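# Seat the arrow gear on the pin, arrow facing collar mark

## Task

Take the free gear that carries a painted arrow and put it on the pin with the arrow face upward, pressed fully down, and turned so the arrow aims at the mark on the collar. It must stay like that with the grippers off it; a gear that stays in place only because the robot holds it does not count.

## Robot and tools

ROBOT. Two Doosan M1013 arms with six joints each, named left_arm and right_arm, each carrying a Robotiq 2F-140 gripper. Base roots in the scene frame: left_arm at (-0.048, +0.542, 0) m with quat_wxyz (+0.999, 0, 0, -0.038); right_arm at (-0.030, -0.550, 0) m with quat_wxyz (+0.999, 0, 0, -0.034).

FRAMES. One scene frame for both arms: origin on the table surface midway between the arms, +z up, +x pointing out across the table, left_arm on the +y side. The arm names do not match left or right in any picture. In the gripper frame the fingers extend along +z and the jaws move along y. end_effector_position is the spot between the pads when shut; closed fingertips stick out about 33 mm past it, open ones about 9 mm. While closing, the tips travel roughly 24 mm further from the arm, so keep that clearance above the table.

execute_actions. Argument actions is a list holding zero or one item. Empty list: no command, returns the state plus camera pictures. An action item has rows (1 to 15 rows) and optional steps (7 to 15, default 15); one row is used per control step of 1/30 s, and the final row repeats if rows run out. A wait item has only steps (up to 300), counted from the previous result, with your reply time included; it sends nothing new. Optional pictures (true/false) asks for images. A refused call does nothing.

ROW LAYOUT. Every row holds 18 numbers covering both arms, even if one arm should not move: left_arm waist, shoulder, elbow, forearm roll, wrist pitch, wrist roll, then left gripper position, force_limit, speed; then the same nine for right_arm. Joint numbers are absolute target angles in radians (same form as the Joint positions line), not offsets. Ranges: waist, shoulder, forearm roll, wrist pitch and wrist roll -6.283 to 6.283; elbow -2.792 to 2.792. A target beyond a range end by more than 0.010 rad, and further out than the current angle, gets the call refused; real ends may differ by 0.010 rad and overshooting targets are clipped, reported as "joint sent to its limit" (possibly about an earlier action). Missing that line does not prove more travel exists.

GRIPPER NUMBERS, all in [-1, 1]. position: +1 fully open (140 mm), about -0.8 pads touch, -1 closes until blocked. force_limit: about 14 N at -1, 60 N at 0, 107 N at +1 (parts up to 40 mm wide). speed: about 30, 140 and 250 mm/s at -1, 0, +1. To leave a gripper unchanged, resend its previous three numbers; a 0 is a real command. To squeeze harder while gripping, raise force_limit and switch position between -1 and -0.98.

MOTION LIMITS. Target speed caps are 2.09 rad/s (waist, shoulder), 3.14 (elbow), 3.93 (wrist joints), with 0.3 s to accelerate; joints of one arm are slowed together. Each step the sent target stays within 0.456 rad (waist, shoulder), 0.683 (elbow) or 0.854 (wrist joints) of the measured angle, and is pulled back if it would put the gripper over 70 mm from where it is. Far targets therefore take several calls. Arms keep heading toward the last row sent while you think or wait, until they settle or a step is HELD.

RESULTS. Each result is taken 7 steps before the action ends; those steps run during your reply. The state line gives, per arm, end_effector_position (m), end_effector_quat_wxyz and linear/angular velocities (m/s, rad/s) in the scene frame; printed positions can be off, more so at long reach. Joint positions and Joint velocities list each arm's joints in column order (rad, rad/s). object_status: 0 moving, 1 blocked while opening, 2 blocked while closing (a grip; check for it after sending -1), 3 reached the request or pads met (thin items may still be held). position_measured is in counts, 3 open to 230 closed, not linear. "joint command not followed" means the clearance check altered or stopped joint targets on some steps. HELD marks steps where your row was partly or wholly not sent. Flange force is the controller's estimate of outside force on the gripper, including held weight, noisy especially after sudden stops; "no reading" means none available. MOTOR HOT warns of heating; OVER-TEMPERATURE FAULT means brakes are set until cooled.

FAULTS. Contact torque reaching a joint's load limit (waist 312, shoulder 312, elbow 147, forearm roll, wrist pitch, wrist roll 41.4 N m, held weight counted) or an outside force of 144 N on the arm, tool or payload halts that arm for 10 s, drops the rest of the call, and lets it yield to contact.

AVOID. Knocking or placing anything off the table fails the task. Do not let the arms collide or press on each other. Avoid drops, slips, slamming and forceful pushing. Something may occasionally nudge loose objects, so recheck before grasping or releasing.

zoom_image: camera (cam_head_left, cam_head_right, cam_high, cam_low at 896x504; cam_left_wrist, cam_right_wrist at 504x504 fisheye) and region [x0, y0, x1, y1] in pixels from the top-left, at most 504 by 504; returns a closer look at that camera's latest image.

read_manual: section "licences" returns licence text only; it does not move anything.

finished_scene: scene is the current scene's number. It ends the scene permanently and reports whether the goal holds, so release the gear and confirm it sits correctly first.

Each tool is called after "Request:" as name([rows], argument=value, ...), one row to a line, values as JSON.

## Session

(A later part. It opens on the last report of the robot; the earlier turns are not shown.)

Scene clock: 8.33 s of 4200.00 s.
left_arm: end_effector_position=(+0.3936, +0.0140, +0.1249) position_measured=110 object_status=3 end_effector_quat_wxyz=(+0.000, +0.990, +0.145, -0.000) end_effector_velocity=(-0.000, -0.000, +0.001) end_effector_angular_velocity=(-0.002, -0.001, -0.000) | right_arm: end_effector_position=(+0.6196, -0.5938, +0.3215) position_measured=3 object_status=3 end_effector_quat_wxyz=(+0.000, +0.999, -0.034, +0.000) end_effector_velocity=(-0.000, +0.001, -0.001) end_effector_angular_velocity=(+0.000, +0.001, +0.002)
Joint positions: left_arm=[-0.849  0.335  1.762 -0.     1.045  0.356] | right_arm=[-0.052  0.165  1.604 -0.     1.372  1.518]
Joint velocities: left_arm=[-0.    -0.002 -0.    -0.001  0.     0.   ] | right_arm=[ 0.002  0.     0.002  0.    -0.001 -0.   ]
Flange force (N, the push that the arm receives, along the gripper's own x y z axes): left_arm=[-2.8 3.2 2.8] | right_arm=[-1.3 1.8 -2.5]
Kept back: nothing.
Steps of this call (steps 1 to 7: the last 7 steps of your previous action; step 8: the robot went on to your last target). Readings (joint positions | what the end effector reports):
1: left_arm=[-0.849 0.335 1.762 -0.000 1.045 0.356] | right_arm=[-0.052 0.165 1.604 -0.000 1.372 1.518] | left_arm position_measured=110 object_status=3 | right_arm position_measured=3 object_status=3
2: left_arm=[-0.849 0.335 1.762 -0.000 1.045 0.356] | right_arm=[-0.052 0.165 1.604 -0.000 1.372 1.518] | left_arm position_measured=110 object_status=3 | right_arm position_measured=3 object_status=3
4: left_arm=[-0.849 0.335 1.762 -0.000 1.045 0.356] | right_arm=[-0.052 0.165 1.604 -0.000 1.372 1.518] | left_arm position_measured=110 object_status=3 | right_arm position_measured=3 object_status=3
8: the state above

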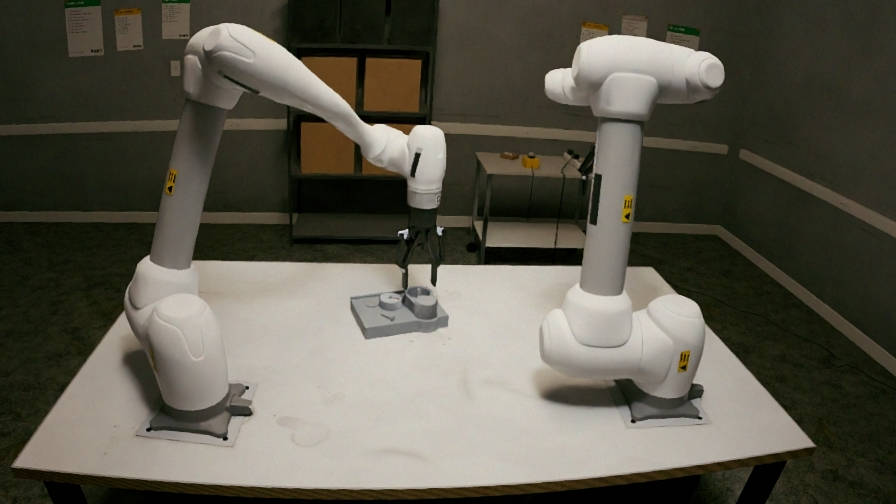

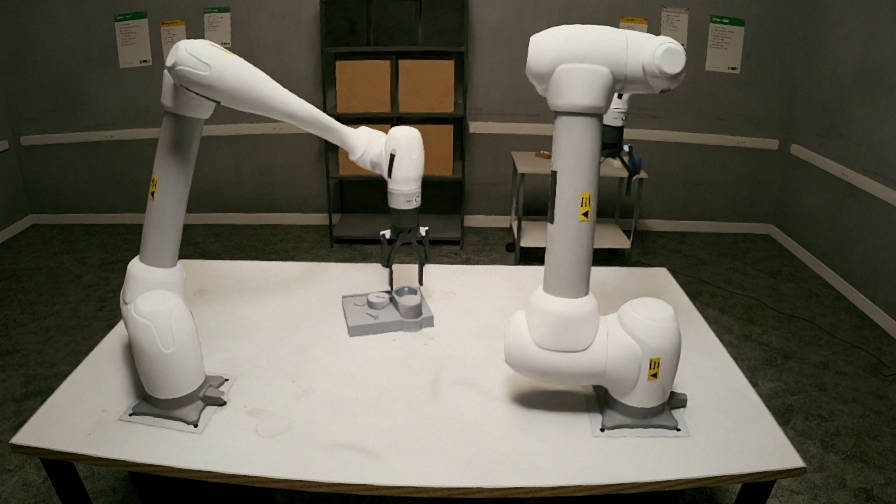

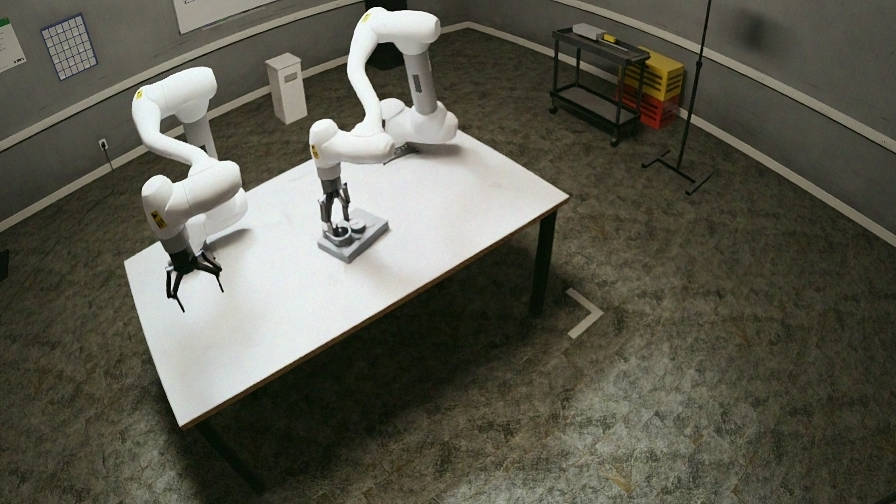

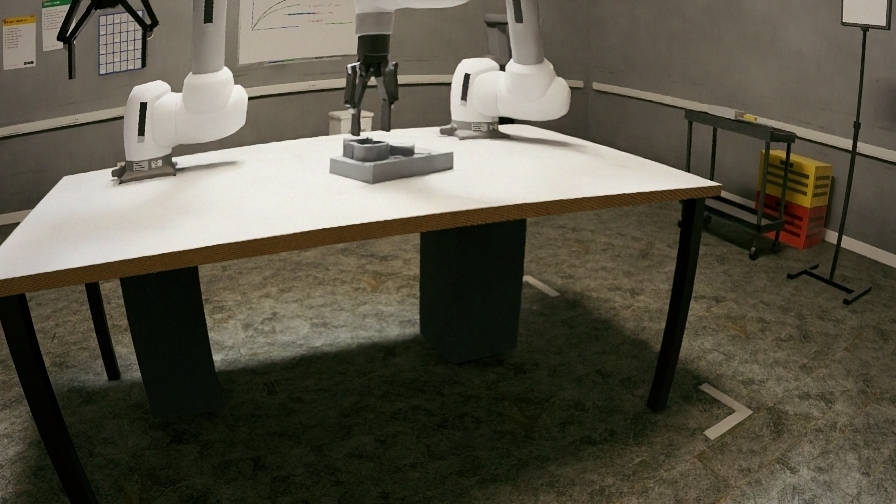

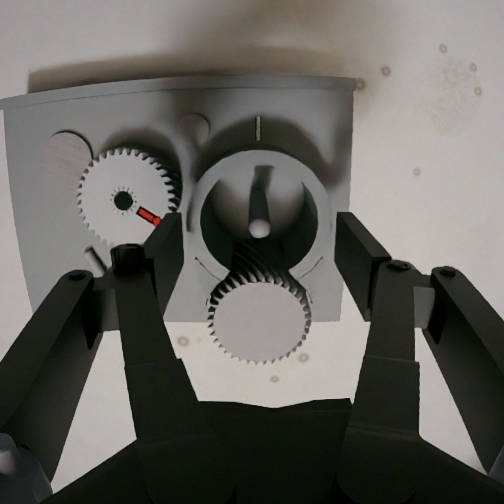

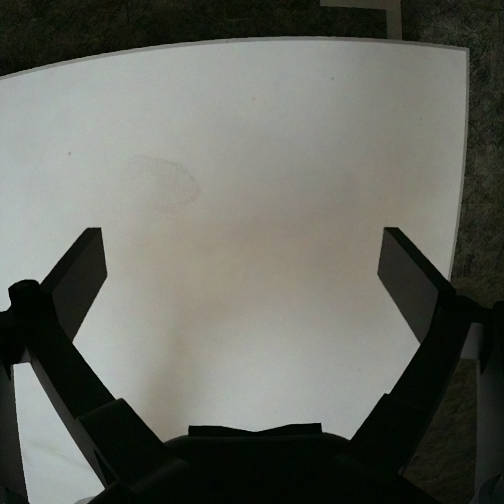

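Request:
execute_actions([
  {"rows":[[-0.8489,0.3351,1.7615,0,1.045,0.356,-0.6,-0.6,0.5,-0.052,0.165,1.604,0,1.372,1.518,1,0,0]],"steps":12},
])

Request:
execute_actions([
  {"rows":[[-0.8489,0.345,1.772,0,1.0246,0.356,-0.6,-0.6,0.5,-0.052,0.165,1.604,0,1.372,1.518,1,0,0],[-0.8489,0.345,1.772,0,1.0246,0.356,-0.6,-0.6,0.5,-0.052,0.165,1.604,0,1.372,1.518,1,0,0],[-0.8489,0.355,1.782,0,1.0046,0.356,-0.6,-0.6,0.5,-0.052,0.165,1.604,0,1.372,1.518,1,0,0],[-0.8489,0.355,1.782,0,1.0046,0.356,-0.6,-0.6,0.5,-0.052,0.165,1.604,0,1.372,1.518,1,0,0],[-0.8489,0.3643,1.79,0,0.9873,0.356,-0.6,-0.6,0.5,-0.052,0.165,1.604,0,1.372,1.518,1,0,0]]},
], pictures=true)

Scene clock: 9.27 s of 4200.00 s.
left_arm: end_effector_position=(+0.3935, +0.0139, +0.1249) position_measured=145 object_status=0 end_effector_quat_wxyz=(-0.000, +0.990, +0.144, -0.000) end_effector_velocity=(-0.002, -0.000, -0.001) end_effector_angular_velocity=(+0.002, +0.001, -0.003) | right_arm: end_effector_position=(+0.6196, -0.5938, +0.3215) position_measured=3 object_status=3 end_effector_quat_wxyz=(+0.000, +0.999, -0.034, +0.000) end_effector_velocity=(-0.001, -0.001, -0.000) end_effector_angular_velocity=(+0.000, +0.002, -0.001)
Joint positions: left_arm=[-0.849  0.335  1.761 -0.     1.045  0.356] | right_arm=[-0.052  0.165  1.604 -0.     1.372  1.518]
Joint velocities: left_arm=[-0.002  0.     0.001  0.001  0.001 -0.   ] | right_arm=[-0.001  0.     0.     0.     0.001 -0.   ]
Flange force (N, the push that the arm receives, along the gripper's own x y z axes): left_arm=[-4.1 5.0 3.5] | right_arm=[-1.9 1.5 -2.1]
Steps of this call (steps 1 to 15: the robot went on to your last target; steps 16 to 23: nothing new was sent; steps 24 to 28: the first 5 steps of this action). Readings (joint positions | what the end effector reports):
24: left_arm=[-0.849 0.335 1.761 -0.000 1.045 0.356] | right_arm=[-0.052 0.165 1.604 -0.000 1.372 1.518] | left_arm position_measured=110 object_status=0 | right_arm position_measured=3 object_status=3
25: left_arm=[-0.849 0.335 1.761 -0.000 1.045 0.356] | right_arm=[-0.052 0.165 1.604 -0.000 1.372 1.518] | left_arm position_measured=114 object_status=0 | right_arm position_measured=3 object_status=3
27: left_arm=[-0.849 0.335 1.761 -0.000 1.045 0.356] | right_arm=[-0.052 0.165 1.604 -0.000 1.372 1.518] | left_arm position_measured=135 object_status=0 | right_arm position_measured=3 object_status=3
28: the state above

Scene clock: 9.77 s of 4200.00 s.
left_arm: end_effector_position=(+0.3934, +0.0142, +0.0913) position_measured=205 object_status=3 end_effector_quat_wxyz=(-0.000, +0.990, +0.144, -0.000) end_effector_velocity=(+0.005, -0.008, -0.006) end_effector_angular_velocity=(-0.020, -0.013, +0.001) | right_arm: end_effector_position=(+0.6196, -0.5938, +0.3215) position_measured=3 object_status=3 end_effector_quat_wxyz=(+0.000, +0.999, -0.034, +0.000) end_effector_velocity=(+0.000, +0.000, +0.000) end_effector_angular_velocity=(+0.000, -0.001, +0.000)
Joint positions: left_arm=[-0.849  0.364  1.79   0.     0.988  0.356] | right_arm=[-0.052  0.165  1.604 -0.     1.372  1.518]
Joint velocities: left_arm=[-0.     0.008  0.001 -0.002 -0.032  0.   ] | right_arm=[ 0.    -0.     0.     0.    -0.001 -0.   ]
Flange force (N, the push that the arm receives, along the gripper's own x y z axes): left_arm=[-0.8 6.4 3.6] | right_arm=[-1.3 1.8 -2.5]
Steps of this call (steps 1 to 7: the last 7 steps of your previous action; steps 8 to 15: the first 8 steps of this action). Readings (joint positions | what the end effector reports):
8: left_arm=[-0.849 0.335 1.762 0.000 1.045 0.356] | right_arm=[-0.052 0.165 1.604 -0.000 1.372 1.518] | left_arm position_measured=205 object_status=0 | right_arm position_measured=3 object_status=3
9: left_arm=[-0.849 0.338 1.764 0.000 1.038 0.356] | right_arm=[-0.052 0.165 1.604 -0.000 1.372 1.518] | left_arm position_measured=205 object_status=0 | right_arm position_measured=3 object_status=3
11: left_arm=[-0.849 0.348 1.775 0.000 1.018 0.356] | right_arm=[-0.052 0.165 1.604 -0.000 1.372 1.518] | left_arm position_measured=205 object_status=3 | right_arm position_measured=3 object_status=3
15: the state above

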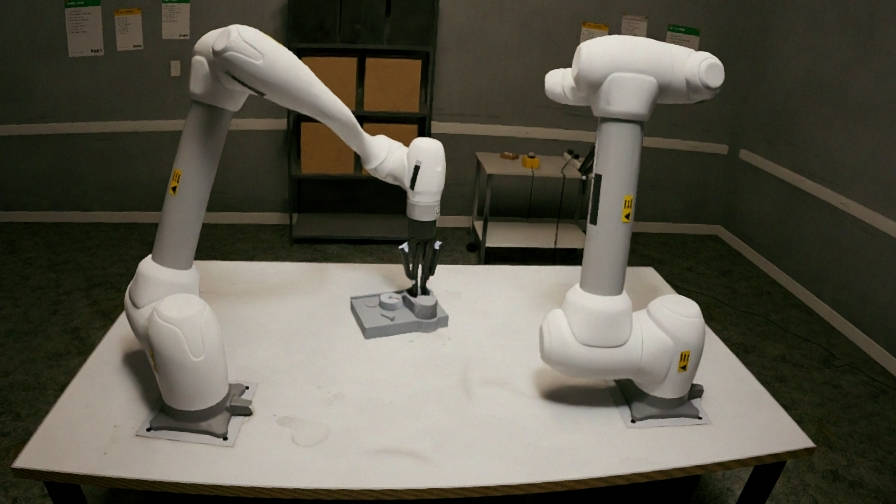

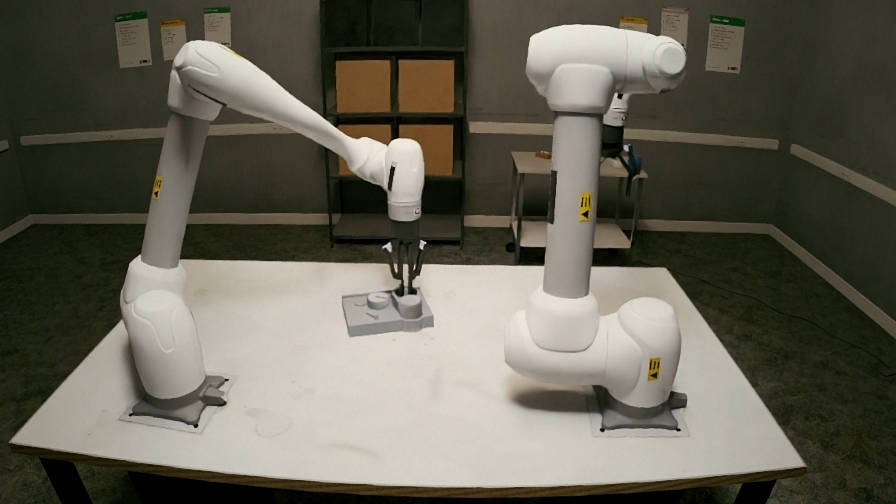

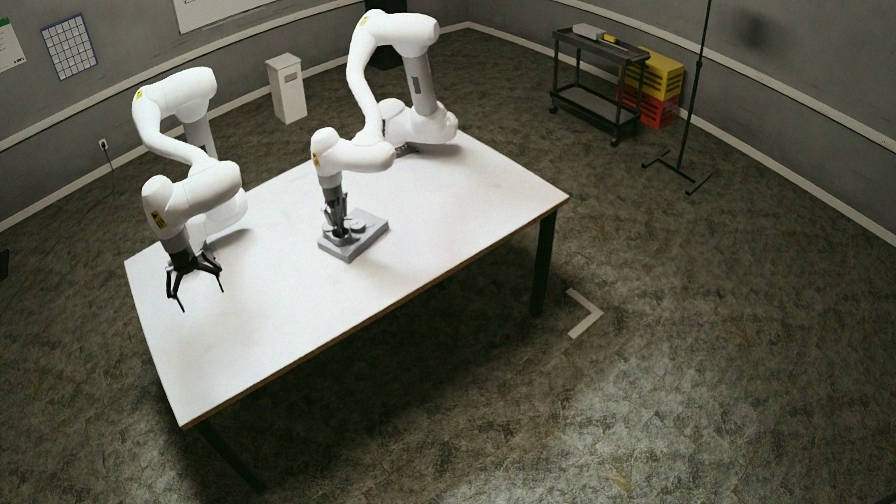

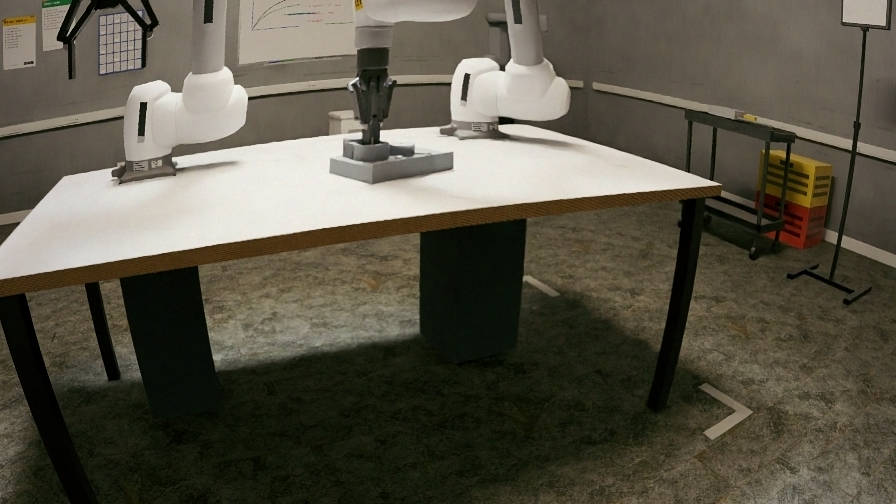

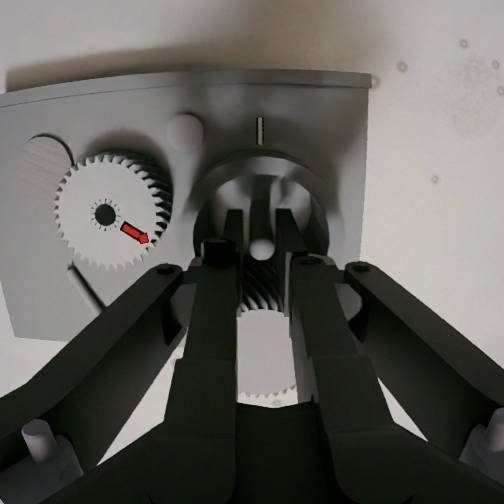

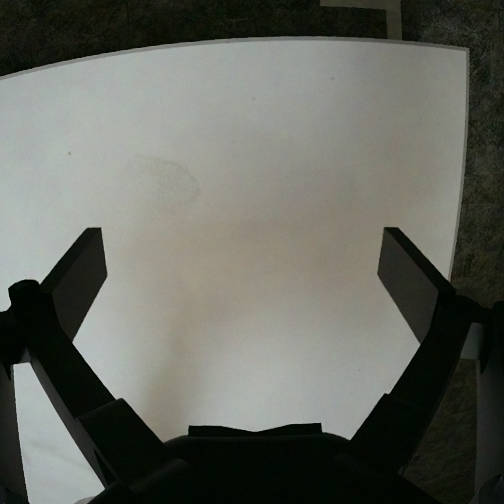

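Request:
execute_actions([
  {"rows":[[-0.8489,0.372,1.796,0,0.9736,0.356,-0.6,-0.6,0.5,-0.052,0.165,1.604,0,1.372,1.518,1,0,0],[-0.8489,0.381,1.802,0,0.9586,0.356,-0.6,-0.6,0.5,-0.052,0.165,1.604,0,1.372,1.518,1,0,0],[-0.8489,0.389,1.808,0,0.9446,0.356,-0.6,-0.6,0.5,-0.052,0.165,1.604,0,1.372,1.518,1,0,0],[-0.8489,0.3973,1.8132,0,0.9311,0.356,-0.6,-0.6,0.5,-0.052,0.165,1.604,0,1.372,1.518,1,0,0]]},
])

Request:
execute_actions([
  {"rows":[[-0.8489,0.4003,1.8153,0,0.926,0.356,-0.6,-0.6,0.5,-0.052,0.165,1.604,0,1.372,1.518,1,0,0]],"steps":12},
])

Scene clock: 10.30 s of 4200.00 s.
left_arm: end_effector_position=(+0.3940, +0.0132, +0.0580) position_measured=205 object_status=3 end_effector_quat_wxyz=(-0.000, +0.990, +0.144, -0.000) end_effector_velocity=(+0.002, -0.002, +0.001) end_effector_angular_velocity=(-0.009, -0.004, +0.004) | right_arm: end_effector_position=(+0.6196, -0.5938, +0.3215) position_measured=3 object_status=3 end_effector_quat_wxyz=(+0.000, +0.999, -0.034, +0.000) end_effector_velocity=(-0.001, -0.002, +0.000) end_effector_angular_velocity=(+0.000, +0.002, -0.003)
Joint positions: left_arm=[-0.849  0.397  1.813 -0.     0.931  0.356] | right_arm=[-0.052  0.165  1.604 -0.     1.372  1.518]
Joint velocities: left_arm=[ 0.002 -0.001  0.    -0.003 -0.009 -0.   ] | right_arm=[-0.003 -0.    -0.    -0.     0.002 -0.   ]
Flange force (N, the push that the arm receives, along the gripper's own x y z axes): left_arm=[-2.7 4.0 -0.1] | right_arm=[-1.7 0.5 -3.0]
Steps of this call (steps 1 to 7: the last 7 steps of your previous action; step 8: the robot went on to your last target; steps 9 to 16: the first 8 steps of this action). Readings (joint positions | what the end effector reports):
9: left_arm=[-0.849 0.364 1.790 0.000 0.987 0.356] | right_arm=[-0.052 0.165 1.604 -0.000 1.372 1.518] | left_arm position_measured=205 object_status=3 | right_arm position_measured=3 object_status=3
10: left_arm=[-0.849 0.367 1.792 0.000 0.981 0.356] | right_arm=[-0.052 0.165 1.604 -0.000 1.372 1.518] | left_arm position_measured=205 object_status=3 | right_arm position_measured=3 object_status=3
12: left_arm=[-0.849 0.381 1.802 0.000 0.958 0.356] | right_arm=[-0.052 0.165 1.604 -0.000 1.372 1.518] | left_arm position_measured=205 object_status=3 | right_arm position_measured=3 object_status=3
16: the state above

Scene clock: 10.70 s of 4200.00 s.
left_arm: end_effector_position=(+0.3941, +0.0130, +0.0551) position_measured=205 object_status=3 end_effector_quat_wxyz=(+0.000, +0.990, +0.144, -0.000) end_effector_velocity=(-0.000, -0.000, +0.000) end_effector_angular_velocity=(-0.001, -0.001, -0.001) | right_arm: end_effector_position=(+0.6196, -0.5938, +0.3215) position_measured=3 object_status=3 end_effector_quat_wxyz=(+0.000, +0.999, -0.034, +0.000) end_effector_velocity=(-0.001, +0.000, -0.001) end_effector_angular_velocity=(+0.000, +0.001, -0.000)
Joint positions: left_arm=[-0.849  0.4    1.815 -0.     0.926  0.356] | right_arm=[-0.052  0.165  1.604 -0.     1.372  1.518]
Joint velocities: left_arm=[-0.001 -0.001  0.     0.    -0.001  0.001] | right_arm=[-0.    -0.     0.002  0.    -0.001  0.   ]
Flange force (N, the push that the arm receives, along the gripper's own x y z axes): left_arm=[-2.2 4.6 4.0] | right_arm=[-2.0 2.6 -2.3]
Steps of this call (steps 1 to 7: the last 7 steps of your previous action; steps 8 to 12: the first 5 steps of this action). Readings (joint positions | what the end effector reports):
8: left_arm=[-0.849 0.397 1.813 -0.000 0.931 0.356] | right_arm=[-0.052 0.165 1.604 -0.000 1.372 1.518] | left_arm position_measured=205 object_status=3 | right_arm position_measured=3 object_status=3
9: left_arm=[-0.849 0.399 1.814 -0.000 0.928 0.356] | right_arm=[-0.052 0.165 1.604 -0.000 1.372 1.518] | left_arm position_measured=205 object_status=3 | right_arm position_measured=3 object_status=3
11: left_arm=[-0.849 0.400 1.815 -0.000 0.926 0.356] | right_arm=[-0.052 0.165 1.604 -0.000 1.372 1.518] | left_arm position_measured=205 object_status=3 | right_arm position_measured=3 object_status=3
12: the state above

Request:
execute_actions([
  {"rows":[[-0.8489,0.4033,1.8174,0,0.9209,0.356,-0.6,-0.6,0.5,-0.052,0.165,1.604,0,1.372,1.518,1,0,0]],"steps":12},
])

Scene clock: 11.20 s of 4200.00 s.
left_arm: end_effector_position=(+0.3941, +0.0132, +0.0519) position_measured=205 object_status=3 end_effector_quat_wxyz=(-0.000, +0.990, +0.144, -0.000) end_effector_velocity=(+0.000, +0.001, -0.002) end_effector_angular_velocity=(+0.002, +0.000, -0.000) | right_arm: end_effector_position=(+0.6196, -0.5938, +0.3215) position_measured=3 object_status=3 end_effector_quat_wxyz=(+0.000, +0.999, -0.034, +0.000) end_effector_velocity=(+0.000, +0.000, +0.000) end_effector_angular_velocity=(-0.000, -0.000, +0.001)
Joint positions: left_arm=[-0.849  0.403  1.817  0.     0.921  0.356] | right_arm=[-0.052  0.165  1.604 -0.     1.372  1.518]
Joint velocities: left_arm=[ 0.     0.002  0.001  0.001 -0.002 -0.   ] | right_arm=[ 0.001  0.    -0.001 -0.     0.001 -0.   ]
Flange force (N, the push that the arm receives, along the gripper's own x y z axes): left_arm=[-2.8 5.1 2.8] | right_arm=[-1.8 1.5 -2.6]
Steps of this call (steps 1 to 7: the last 7 steps of your previous action; steps 8 to 10: the robot went on to your last target; steps 11 to 15: the first 5 steps of this action). Readings (joint positions | what the end effector reports):
11: left_arm=[-0.849 0.400 1.815 0.000 0.926 0.356] | right_arm=[-0.052 0.165 1.604 -0.000 1.372 1.518] | left_arm position_measured=205 object_status=3 | right_arm position_measured=3 object_status=3
12: left_arm=[-0.849 0.402 1.816 0.000 0.923 0.356] | right_arm=[-0.052 0.165 1.604 -0.000 1.372 1.518] | left_arm position_measured=205 object_status=3 | right_arm position_measured=3 object_status=3
14: left_arm=[-0.849 0.403 1.817 0.000 0.921 0.356] | right_arm=[-0.052 0.165 1.604 -0.000 1.372 1.518] | left_arm position_measured=205 object_status=3 | right_arm position_measured=3 object_status=3
15: the state above

Request:
execute_actions([
  {"rows":[[-0.8489,0.4058,1.8191,0,0.9167,0.356,-0.6,-0.6,0.5,-0.052,0.165,1.604,0,1.372,1.518,1,0,0]],"steps":12},
])

Scene clock: 11.60 s of 4200.00 s.
left_arm: end_effector_position=(+0.3941, +0.0131, +0.0496) position_measured=205 object_status=3 end_effector_quat_wxyz=(+0.000, +0.990, +0.144, +0.000) end_effector_velocity=(+0.001, +0.001, -0.001) end_effector_angular_velocity=(+0.001, -0.000, +0.003) | right_arm: end_effector_position=(+0.6196, -0.5938, +0.3215) position_measured=3 object_status=3 end_effector_quat_wxyz=(+0.000, +0.999, -0.034, +0.000) end_effector_velocity=(-0.000, +0.000, -0.000) end_effector_angular_velocity=(-0.000, +0.001, +0.000)
Joint positions: left_arm=[-0.849  0.406  1.819  0.     0.917  0.356] | right_arm=[-0.052  0.165  1.604 -0.     1.372  1.518]
Joint velocities: left_arm=[ 0.002  0.001  0.001  0.001 -0.001 -0.001] | right_arm=[ 0.  0.  0. -0.  0.  0.]
Flange force (N, the push that the arm receives, along the gripper's own x y z axes): left_arm=[-3.0 4.1 3.4] | right_arm=[-0.7 1.0 -2.4]
Steps of this call (steps 1 to 7: the last 7 steps of your previous action; steps 8 to 12: the first 5 steps of this action). Readings (joint positions | what the end effector reports):
8: left_arm=[-0.849 0.403 1.817 0.000 0.921 0.356] | right_arm=[-0.052 0.165 1.604 -0.000 1.372 1.518] | left_arm position_measured=205 object_status=3 | right_arm position_measured=3 object_status=3
9: left_arm=[-0.849 0.404 1.818 0.000 0.919 0.356] | right_arm=[-0.052 0.165 1.604 -0.000 1.372 1.518] | left_arm position_measured=205 object_status=3 | right_arm position_measured=3 object_status=3
11: left_arm=[-0.849 0.406 1.819 0.000 0.917 0.356] | right_arm=[-0.052 0.165 1.604 -0.000 1.372 1.518] | left_arm position_measured=205 object_status=3 | right_arm position_measured=3 object_status=3
12: the state above

Request:
execute_actions([
  {"rows":[[-0.8489,0.4078,1.8205,0,0.9133,0.356,-0.6,-0.6,0.5,-0.052,0.165,1.604,0,1.372,1.518,1,0,0]],"steps":12},
])

Scene clock: 12.47 s of 4200.00 s.
left_arm: end_effector_position=(+0.3941, +0.0132, +0.0475) position_measured=205 object_status=3 end_effector_quat_wxyz=(-0.000, +0.990, +0.144, -0.000) end_effector_velocity=(+0.000, -0.000, +0.001) end_effector_angular_velocity=(-0.003, -0.000, +0.002) | right_arm: end_effector_position=(+0.6196, -0.5938, +0.3215) position_measured=3 object_status=3 end_effector_quat_wxyz=(+0.000, +0.999, -0.034, +0.000) end_effector_velocity=(-0.000, -0.000, -0.000) end_effector_angular_velocity=(+0.000, +0.000, -0.000)
Joint positions: left_arm=[-0.849  0.408  1.821 -0.     0.913  0.356] | right_arm=[-0.052  0.165  1.604 -0.     1.372  1.518]
Joint velocities: left_arm=[ 0.    -0.001  0.    -0.002 -0.002 -0.   ] | right_arm=[-0.  0.  0.  0. -0. -0.]
Flange force (N, the push that the arm receives, along the gripper's own x y z axes): left_arm=[-2.4 4.2 2.8] | right_arm=[-0.6 0.4 -2.6]
Steps of this call (steps 1 to 7: the last 7 steps of your previous action; steps 8 to 15: the robot went on to your last target; steps 16 to 21: nothing new was sent; steps 22 to 26: the first 5 steps of this action). Readings (joint positions | what the end effector reports):
22: left_arm=[-0.849 0.406 1.819 0.000 0.917 0.356] | right_arm=[-0.052 0.165 1.604 -0.000 1.372 1.518] | left_arm position_measured=205 object_status=3 | right_arm position_measured=3 object_status=3
23: left_arm=[-0.849 0.407 1.820 0.000 0.915 0.356] | right_arm=[-0.052 0.165 1.604 -0.000 1.372 1.518] | left_arm position_measured=205 object_status=3 | right_arm position_measured=3 object_status=3
25: left_arm=[-0.849 0.408 1.821 -0.000 0.913 0.356] | right_arm=[-0.052 0.165 1.604 -0.000 1.372 1.518] | left_arm position_measured=205 object_status=3 | right_arm position_measured=3 object_status=3
26: the state above

Request:
execute_actions([
  {"rows":[[-0.8489,0.4098,1.8219,0,0.9099,0.356,-0.6,-0.6,0.5,-0.052,0.165,1.604,0,1.372,1.518,1,0,0]],"steps":12},
])

Scene clock: 12.87 s of 4200.00 s.
left_arm: end_effector_position=(+0.3941, +0.0132, +0.0455) position_measured=205 object_status=3 end_effector_quat_wxyz=(+0.000, +0.990, +0.144, -0.000) end_effector_velocity=(+0.001, -0.000, -0.000) end_effector_angular_velocity=(+0.000, -0.001, -0.001) | right_arm: end_effector_position=(+0.6196, -0.5938, +0.3215) position_measured=3 object_status=3 end_effector_quat_wxyz=(+0.000, +0.999, -0.034, +0.000) end_effector_velocity=(-0.001, +0.000, -0.001) end_effector_angular_velocity=(-0.000, +0.001, +0.000)
Joint positions: left_arm=[-0.849  0.41   1.822 -0.     0.91   0.356] | right_arm=[-0.052  0.165  1.604 -0.     1.372  1.518]
Joint velocities: left_arm=[ 0.     0.001 -0.001  0.001 -0.001  0.   ] | right_arm=[ 0.    -0.     0.001 -0.    -0.    -0.   ]
Flange force (N, the push that the arm receives, along the gripper's own x y z axes): left_arm=[-2.0 5.2 2.5] | right_arm=[-0.5 2.9 -3.5]
Steps of this call (steps 1 to 7: the last 7 steps of your previous action; steps 8 to 12: the first 5 steps of this action). Readings (joint positions | what the end effector reports):
8: left_arm=[-0.849 0.408 1.821 -0.000 0.913 0.356] | right_arm=[-0.052 0.165 1.604 -0.000 1.372 1.518] | left_arm position_measured=205 object_status=3 | right_arm position_measured=3 object_status=3
9: left_arm=[-0.849 0.409 1.821 -0.000 0.911 0.356] | right_arm=[-0.052 0.165 1.604 -0.000 1.372 1.518] | left_arm position_measured=205 object_status=3 | right_arm position_measured=3 object_status=3
11: left_arm=[-0.849 0.410 1.822 -0.000 0.910 0.356] | right_arm=[-0.052 0.165 1.604 -0.000 1.372 1.518] | left_arm position_measured=205 object_status=3 | right_arm position_measured=3 object_status=3
12: the state above

Request:
execute_actions([
  {"rows":[[-0.8489,0.4118,1.8232,0,0.9066,0.356,-0.6,-0.6,0.5,-0.052,0.165,1.604,0,1.372,1.518,1,0,0]],"steps":12},
], pictures=true)

Scene clock: 13.27 s of 4200.00 s.
left_arm: end_effector_position=(+0.3942, +0.0130, +0.0443) position_measured=205 object_status=3 end_effector_quat_wxyz=(+0.000, +0.990, +0.144, +0.000) end_effector_velocity=(+0.001, +0.001, -0.003) end_effector_angular_velocity=(+0.002, -0.002, -0.001) | right_arm: end_effector_position=(+0.6196, -0.5938, +0.3215) position_measured=3 object_status=3 end_effector_quat_wxyz=(+0.000, +0.999, -0.034, +0.000) end_effector_velocity=(+0.000, -0.001, +0.000) end_effector_angular_velocity=(-0.000, -0.001, -0.001)
Joint positions: left_arm=[-0.849  0.411  1.823 -0.     0.907  0.356] | right_arm=[-0.052  0.165  1.604 -0.     1.372  1.518]
Joint velocities: left_arm=[ 0.001  0.003  0.002  0.003 -0.005 -0.   ] | right_arm=[-0.001  0.    -0.     0.    -0.    -0.   ]
Flange force (N, the push that the arm receives, along the gripper's own x y z axes): left_arm=[-15.9 -27.7 -128.7] | right_arm=[-1.2 0.8 -2.9]
Steps of this call (steps 1 to 7: the last 7 steps of your previous action; steps 8 to 12: the first 5 steps of this action). Readings (joint positions | what the end effector reports):
8: left_arm=[-0.849 0.410 1.822 -0.000 0.910 0.356] | right_arm=[-0.052 0.165 1.604 -0.000 1.372 1.518] | left_arm position_measured=205 object_status=3 | right_arm position_measured=3 object_status=3
9: left_arm=[-0.849 0.411 1.822 -0.000 0.908 0.356] | right_arm=[-0.052 0.165 1.604 -0.000 1.372 1.518] | left_arm position_measured=205 object_status=3 | right_arm position_measured=3 object_status=3
11: left_arm=[-0.849 0.411 1.823 -0.000 0.908 0.356] | right_arm=[-0.052 0.165 1.604 -0.000 1.372 1.518] | left_arm position_measured=205 object_status=3 | right_arm position_measured=3 object_status=3
12: the state above

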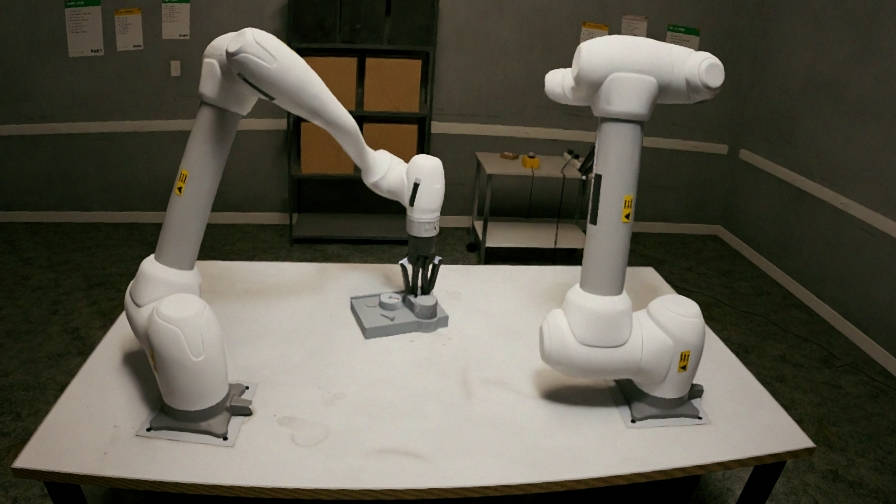

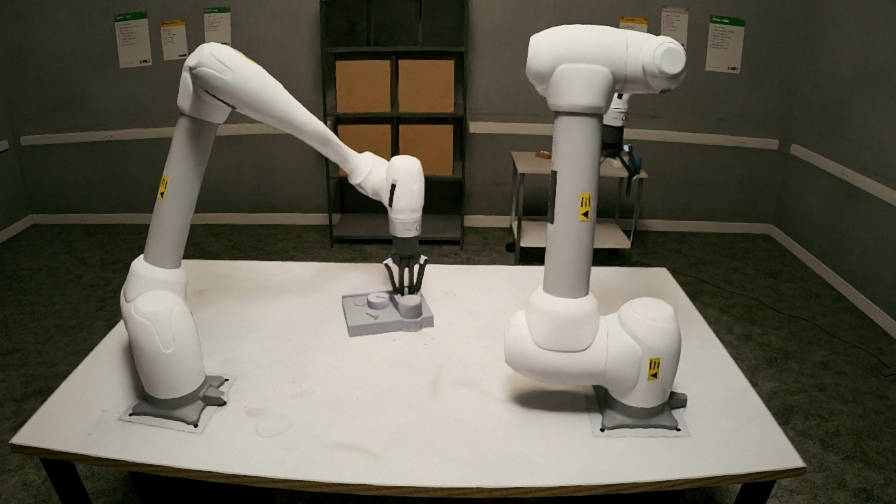

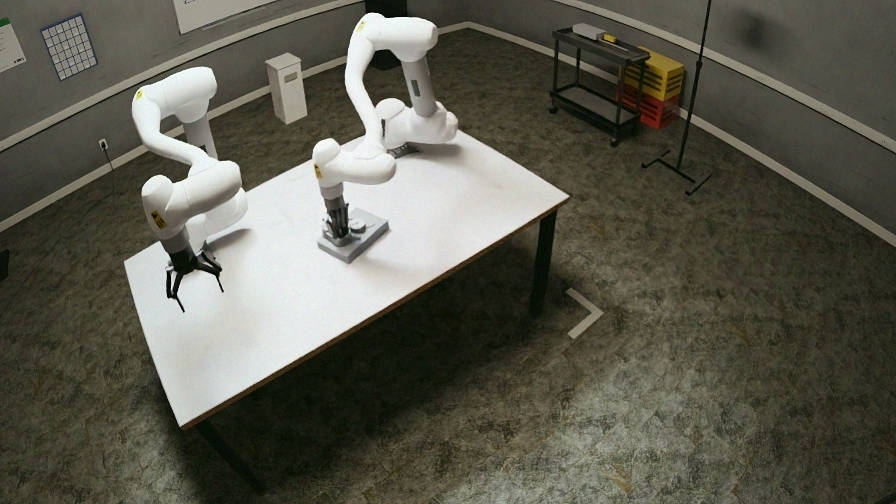

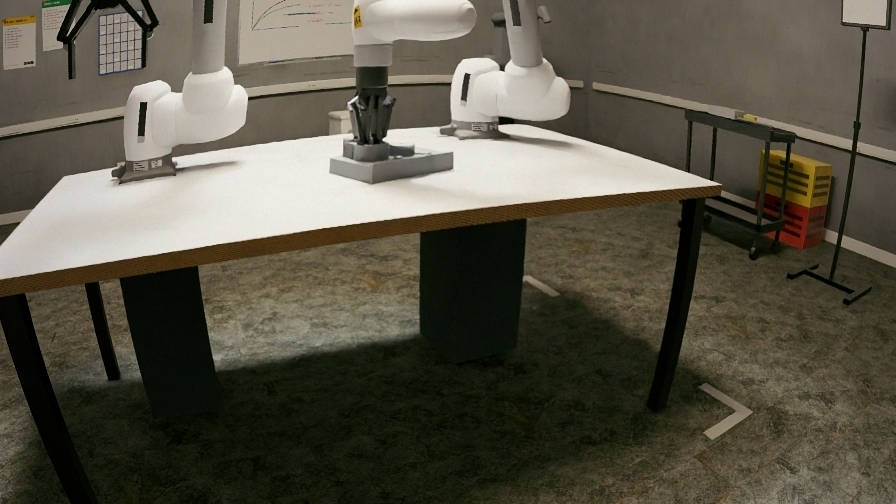

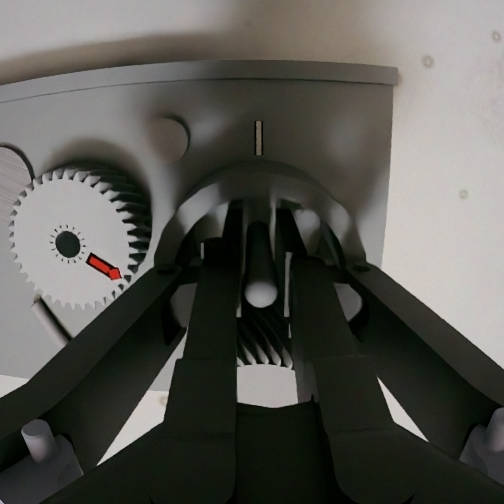

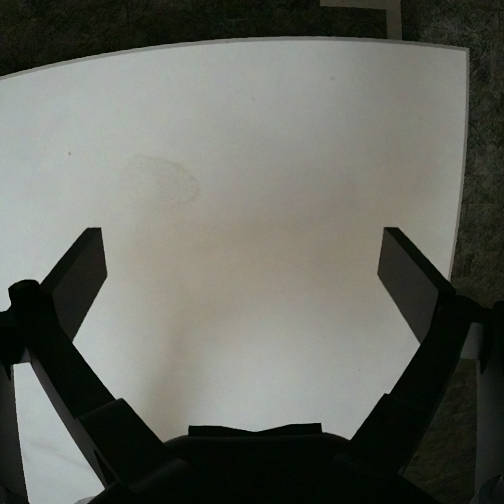

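Request:
execute_actions([
  {"rows":[[-0.8489,0.3364,1.7595,0,1.0457,0.356,-0.6,-0.6,0.5,-0.052,0.165,1.604,0,1.372,1.518,1,0,0]]},
])

Scene clock: 23.33 s of 4200.00 s.
left_arm: end_effector_position=(+0.3942, +0.0130, +0.0452) position_measured=205 object_status=3 end_effector_quat_wxyz=(+0.000, +0.990, +0.144, +0.000) end_effector_velocity=(-0.000, -0.001, +0.001) end_effector_angular_velocity=(-0.003, -0.002, -0.001) | right_arm: end_effector_position=(+0.6196, -0.5938, +0.3215) position_measured=3 object_status=3 end_effector_quat_wxyz=(+0.000, +0.999, -0.034, +0.000) end_effector_velocity=(-0.000, +0.000, +0.000) end_effector_angular_velocity=(+0.000, +0.001, +0.000)
Joint positions: left_arm=[-0.849  0.41   1.822 -0.     0.909  0.356] | right_arm=[-0.052  0.165  1.604 -0.     1.372  1.518]
Joint velocities: left_arm=[-0.001 -0.002  0.    -0.    -0.002  0.001] | right_arm=[ 0.     0.    -0.     0.     0.001 -0.   ]
Flange force (N, the push that the arm receives, along the gripper's own x y z axes): left_arm=[-6.2 -3.4 -19.2] | right_arm=[0.5 -0.3 -2.6]
FORCE FAULT: contact force on the left arm reached its limit, and that arm stopped for 10 seconds. The contact can be on any part of that arm, not only on its tool. That arm's remaining commands of this call were not run. That arm holds still and accepts commands again. Move the arm away from the contact; if what it grips holds it there, let go first. Pushing or pulling that hard again can fault the arm again.
Kept back: nothing.
The stop of the left arm began at step 2 of this call (marked STOPPED below). From that step on that arm followed nothing that you had sent. 21 of its steps, steps kept back included, did not run and will not run. The other arm was sent all steps of this action in this call, none kept back. Nothing is kept back now, and the robot has no last target.
Steps of this call (steps 1 to 7: the last 7 steps of your previous action; steps 8 to 15: the first 8 steps of this action; steps 16 to 22: the last 7 steps of this action, not kept back; steps 23 to 302: the stop continued). Readings (joint positions | what the end effector reports):
1: left_arm=[-0.849 0.411 1.822 -0.000 0.908 0.356] | right_arm=[-0.052 0.165 1.604 -0.000 1.372 1.518] | left_arm position_measured=205 object_status=3 | right_arm position_measured=3 object_status=3
2: left_arm=[-0.849 0.410 1.822 -0.000 0.909 0.356] | right_arm=[-0.052 0.165 1.604 -0.000 1.372 1.518] | left_arm position_measured=205 object_status=3 | right_arm position_measured=3 object_status=3 STOPPED (the left arm)
4: left_arm=[-0.849 0.410 1.822 -0.000 0.909 0.356] | right_arm=[-0.052 0.165 1.604 -0.000 1.372 1.518] | left_arm position_measured=205 object_status=3 | right_arm position_measured=3 object_status=3
8: left_arm=[-0.849 0.410 1.822 -0.000 0.909 0.356] | right_arm=[-0.052 0.165 1.604 -0.000 1.372 1.518] | left_arm position_measured=205 object_status=3 | right_arm position_measured=3 object_status=3
302: the state above

Request:
execute_actions([
  {"rows":[[-0.8489,0.3364,1.7595,0,1.0457,0.356,-0.6,-0.6,0.5,-0.052,0.165,1.604,0,1.372,1.518,1,0,0]],"steps":13},
])

Request:
execute_actions([
  {"rows":[[-0.7801,0.2393,1.8923,0,1.010,-0.185,0.1,-0.3,0.5,-0.052,0.165,1.604,0,1.372,1.518,1,0,0]]},
])

Request:
execute_actions([
  {"rows":[[-0.7801,0.268,1.919,0,0.9546,-0.185,0.1,-0.3,0.5,-0.052,0.165,1.604,0,1.372,1.518,1,0,0]]},
], pictures=true)

Scene clock: 24.33 s of 4200.00 s.
left_arm: end_effector_position=(+0.3949, +0.0121, +0.1171) position_measured=205 object_status=3 end_effector_quat_wxyz=(+0.001, +0.990, +0.144, +0.001) end_effector_velocity=(-0.011, +0.014, +0.331) end_effector_angular_velocity=(-0.000, +0.000, -0.002) | right_arm: end_effector_position=(+0.6196, -0.5938, +0.3215) position_measured=3 object_status=3 end_effector_quat_wxyz=(+0.000, +0.999, -0.034, +0.000) end_effector_velocity=(+0.001, +0.000, +0.001) end_effector_angular_velocity=(+0.000, -0.001, +0.000)
Joint positions: left_arm=[-0.849  0.344  1.765 -0.     1.03   0.356] | right_arm=[-0.052  0.165  1.604 -0.     1.372  1.518]
Joint velocities: left_arm=[-0.001 -0.305 -0.253 -0.     0.557  0.001] | right_arm=[ 0.    -0.    -0.001  0.    -0.    -0.   ]
Flange force (N, the push that the arm receives, along the gripper's own x y z axes): left_arm=[-1.8 6.6 1.2] | right_arm=[-1.8 2.0 -1.8]
Steps of this call (steps 1 to 24: nothing new was sent; steps 25 to 30: the first 6 steps of this action). Readings (joint positions | what the end effector reports):
25: left_arm=[-0.849 0.410 1.822 -0.000 0.909 0.356] | right_arm=[-0.052 0.165 1.604 -0.000 1.372 1.518] | left_arm position_measured=205 object_status=3 | right_arm position_measured=3 object_status=3
26: left_arm=[-0.849 0.407 1.820 -0.000 0.916 0.356] | right_arm=[-0.052 0.165 1.604 -0.000 1.372 1.518] | left_arm position_measured=205 object_status=3 | right_arm position_measured=3 object_status=3
28: left_arm=[-0.849 0.378 1.794 -0.000 0.970 0.356] | right_arm=[-0.052 0.165 1.604 -0.000 1.372 1.518] | left_arm position_measured=205 object_status=3 | right_arm position_measured=3 object_status=3
30: the state above

Scene clock: 24.83 s of 4200.00 s.
left_arm: end_effector_position=(+0.3890, +0.0655, +0.1240) position_measured=137 object_status=0 end_effector_quat_wxyz=(+0.000, +0.945, +0.328, +0.000) end_effector_velocity=(-0.036, +0.340, +0.020) end_effector_angular_velocity=(-0.000, +0.001, +2.514) | right_arm: end_effector_position=(+0.6196, -0.5938, +0.3215) position_measured=3 object_status=3 end_effector_quat_wxyz=(+0.000, +0.999, -0.034, +0.000) end_effector_velocity=(-0.000, +0.000, -0.000) end_effector_angular_velocity=(+0.001, +0.001, +0.000)
Joint positions: left_arm=[-0.806  0.276  1.845 -0.     1.02   0.021] | right_arm=[-0.052  0.165  1.604 -0.     1.372  1.518]
Joint velocities: left_arm=[ 0.292 -0.411  0.515 -0.    -0.104 -2.222] | right_arm=[ 0. -0.  0.  0.  0.  0.]
Flange force (N, the push that the arm receives, along the gripper's own x y z axes): left_arm=[-6.7 1.1 1.4] | right_arm=[-0.8 3.3 -2.3]
Steps of this call (steps 1 to 7: the last 7 steps of your previous action; steps 8 to 15: the first 8 steps of this action). Readings (joint positions | what the end effector reports):
8: left_arm=[-0.849 0.337 1.760 -0.000 1.046 0.356] | right_arm=[-0.052 0.165 1.604 -0.000 1.372 1.518] | left_arm position_measured=205 object_status=0 | right_arm position_measured=3 object_status=3
9: left_arm=[-0.848 0.335 1.762 -0.000 1.044 0.349] | right_arm=[-0.052 0.165 1.604 -0.000 1.372 1.518] | left_arm position_measured=200 object_status=0 | right_arm position_measured=3 object_status=3
11: left_arm=[-0.841 0.325 1.778 -0.000 1.037 0.293] | right_arm=[-0.052 0.165 1.604 -0.000 1.372 1.518] | left_arm position_measured=179 object_status=0 | right_arm position_measured=3 object_status=3
15: the state above

Scene clock: 25.33 s of 4200.00 s.
left_arm: end_effector_position=(+0.3848, +0.0963, +0.0947) position_measured=117 object_status=3 end_effector_quat_wxyz=(-0.000, +0.901, +0.435, +0.000) end_effector_velocity=(+0.002, -0.003, +0.002) end_effector_angular_velocity=(-0.005, -0.004, +0.000) | right_arm: end_effector_position=(+0.6196, -0.5938, +0.3215) position_measured=3 object_status=3 end_effector_quat_wxyz=(+0.000, +0.999, -0.034, +0.000) end_effector_velocity=(-0.000, +0.001, +0.000) end_effector_angular_velocity=(-0.000, +0.001, +0.002)
Joint positions: left_arm=[-0.78   0.268  1.919  0.     0.955 -0.185] | right_arm=[-0.052  0.165  1.604 -0.     1.372  1.518]
Joint velocities: left_arm=[-0.001 -0.001 -0.004 -0.001 -0.002 -0.001] | right_arm=[ 0.002 -0.    -0.    -0.     0.002 -0.   ]
Flange force (N, the push that the arm receives, along the gripper's own x y z axes): left_arm=[-5.9 4.4 2.7] | right_arm=[-0.9 2.7 -2.8]
Steps of this call (steps 1 to 7: the last 7 steps of your previous action; steps 8 to 15: the first 8 steps of this action). Readings (joint positions | what the end effector reports):
8: left_arm=[-0.780 0.240 1.892 -0.000 1.010 -0.185] | right_arm=[-0.052 0.165 1.604 -0.000 1.372 1.518] | left_arm position_measured=117 object_status=3 | right_arm position_measured=3 object_status=3
9: left_arm=[-0.780 0.243 1.895 0.000 1.003 -0.185] | right_arm=[-0.052 0.165 1.604 -0.000 1.372 1.518] | left_arm position_measured=117 object_status=3 | right_arm position_measured=3 object_status=3
11: left_arm=[-0.780 0.264 1.915 0.000 0.964 -0.185] | right_arm=[-0.052 0.165 1.604 -0.000 1.372 1.518] | left_arm position_measured=117 object_status=3 | right_arm position_measured=3 object_status=3
15: the state above

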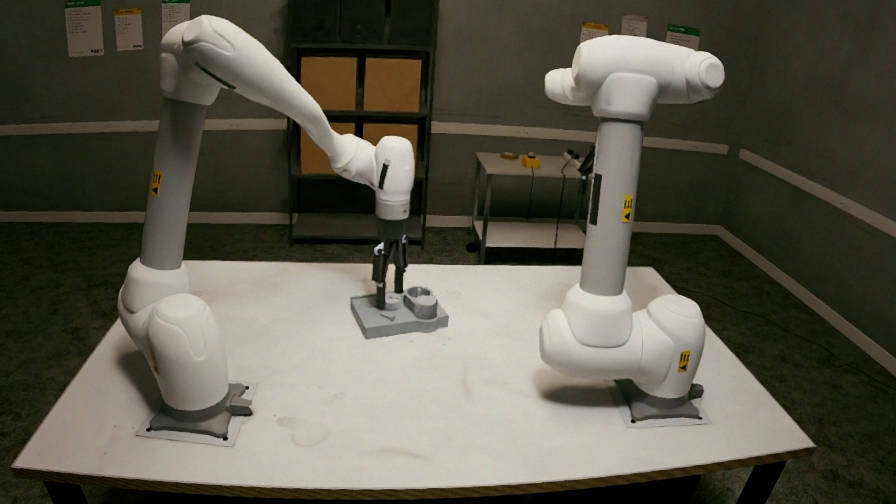

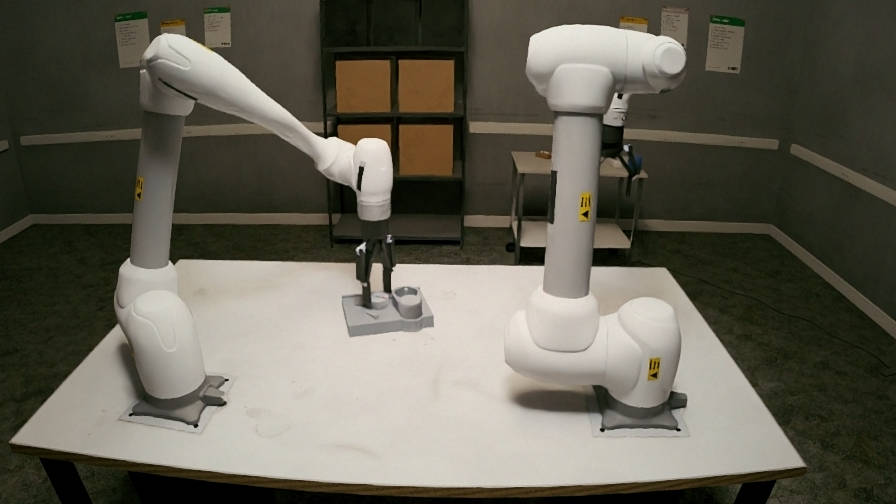

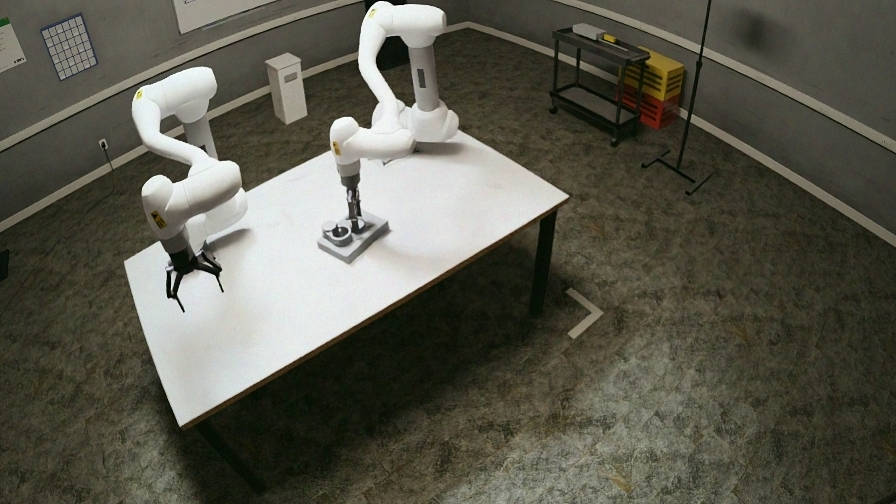

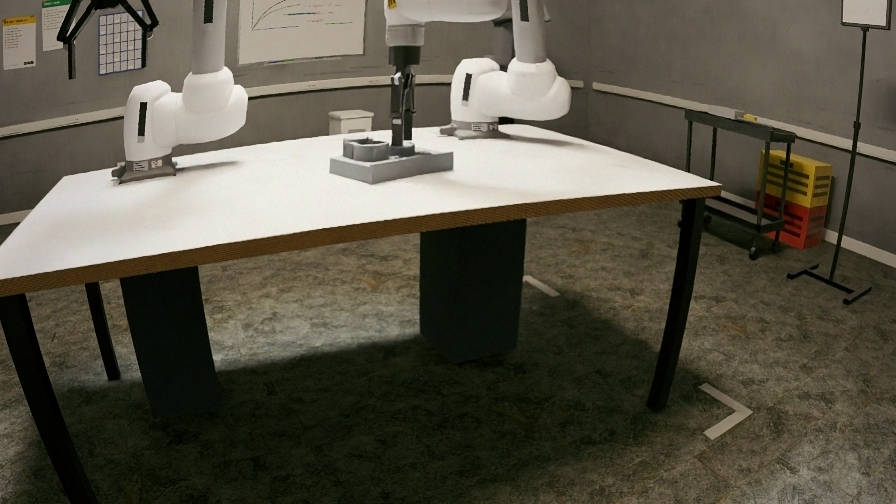

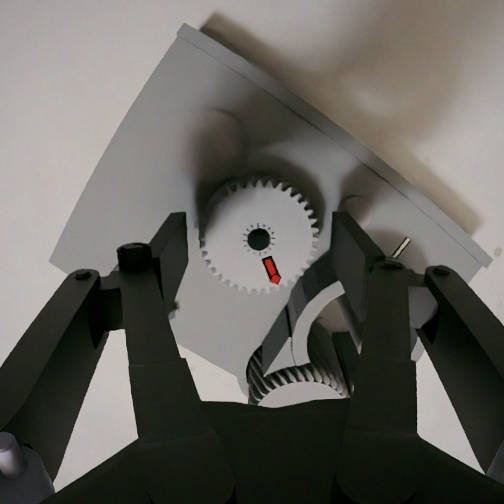

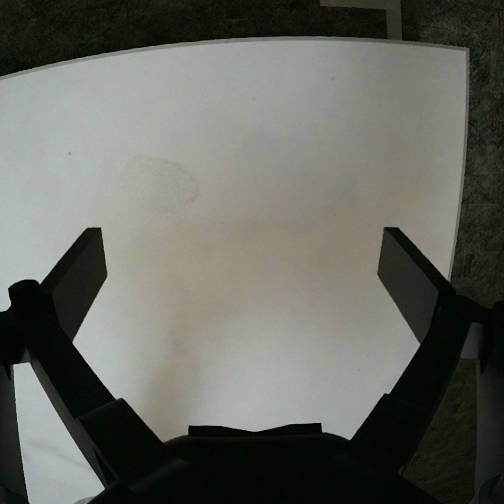

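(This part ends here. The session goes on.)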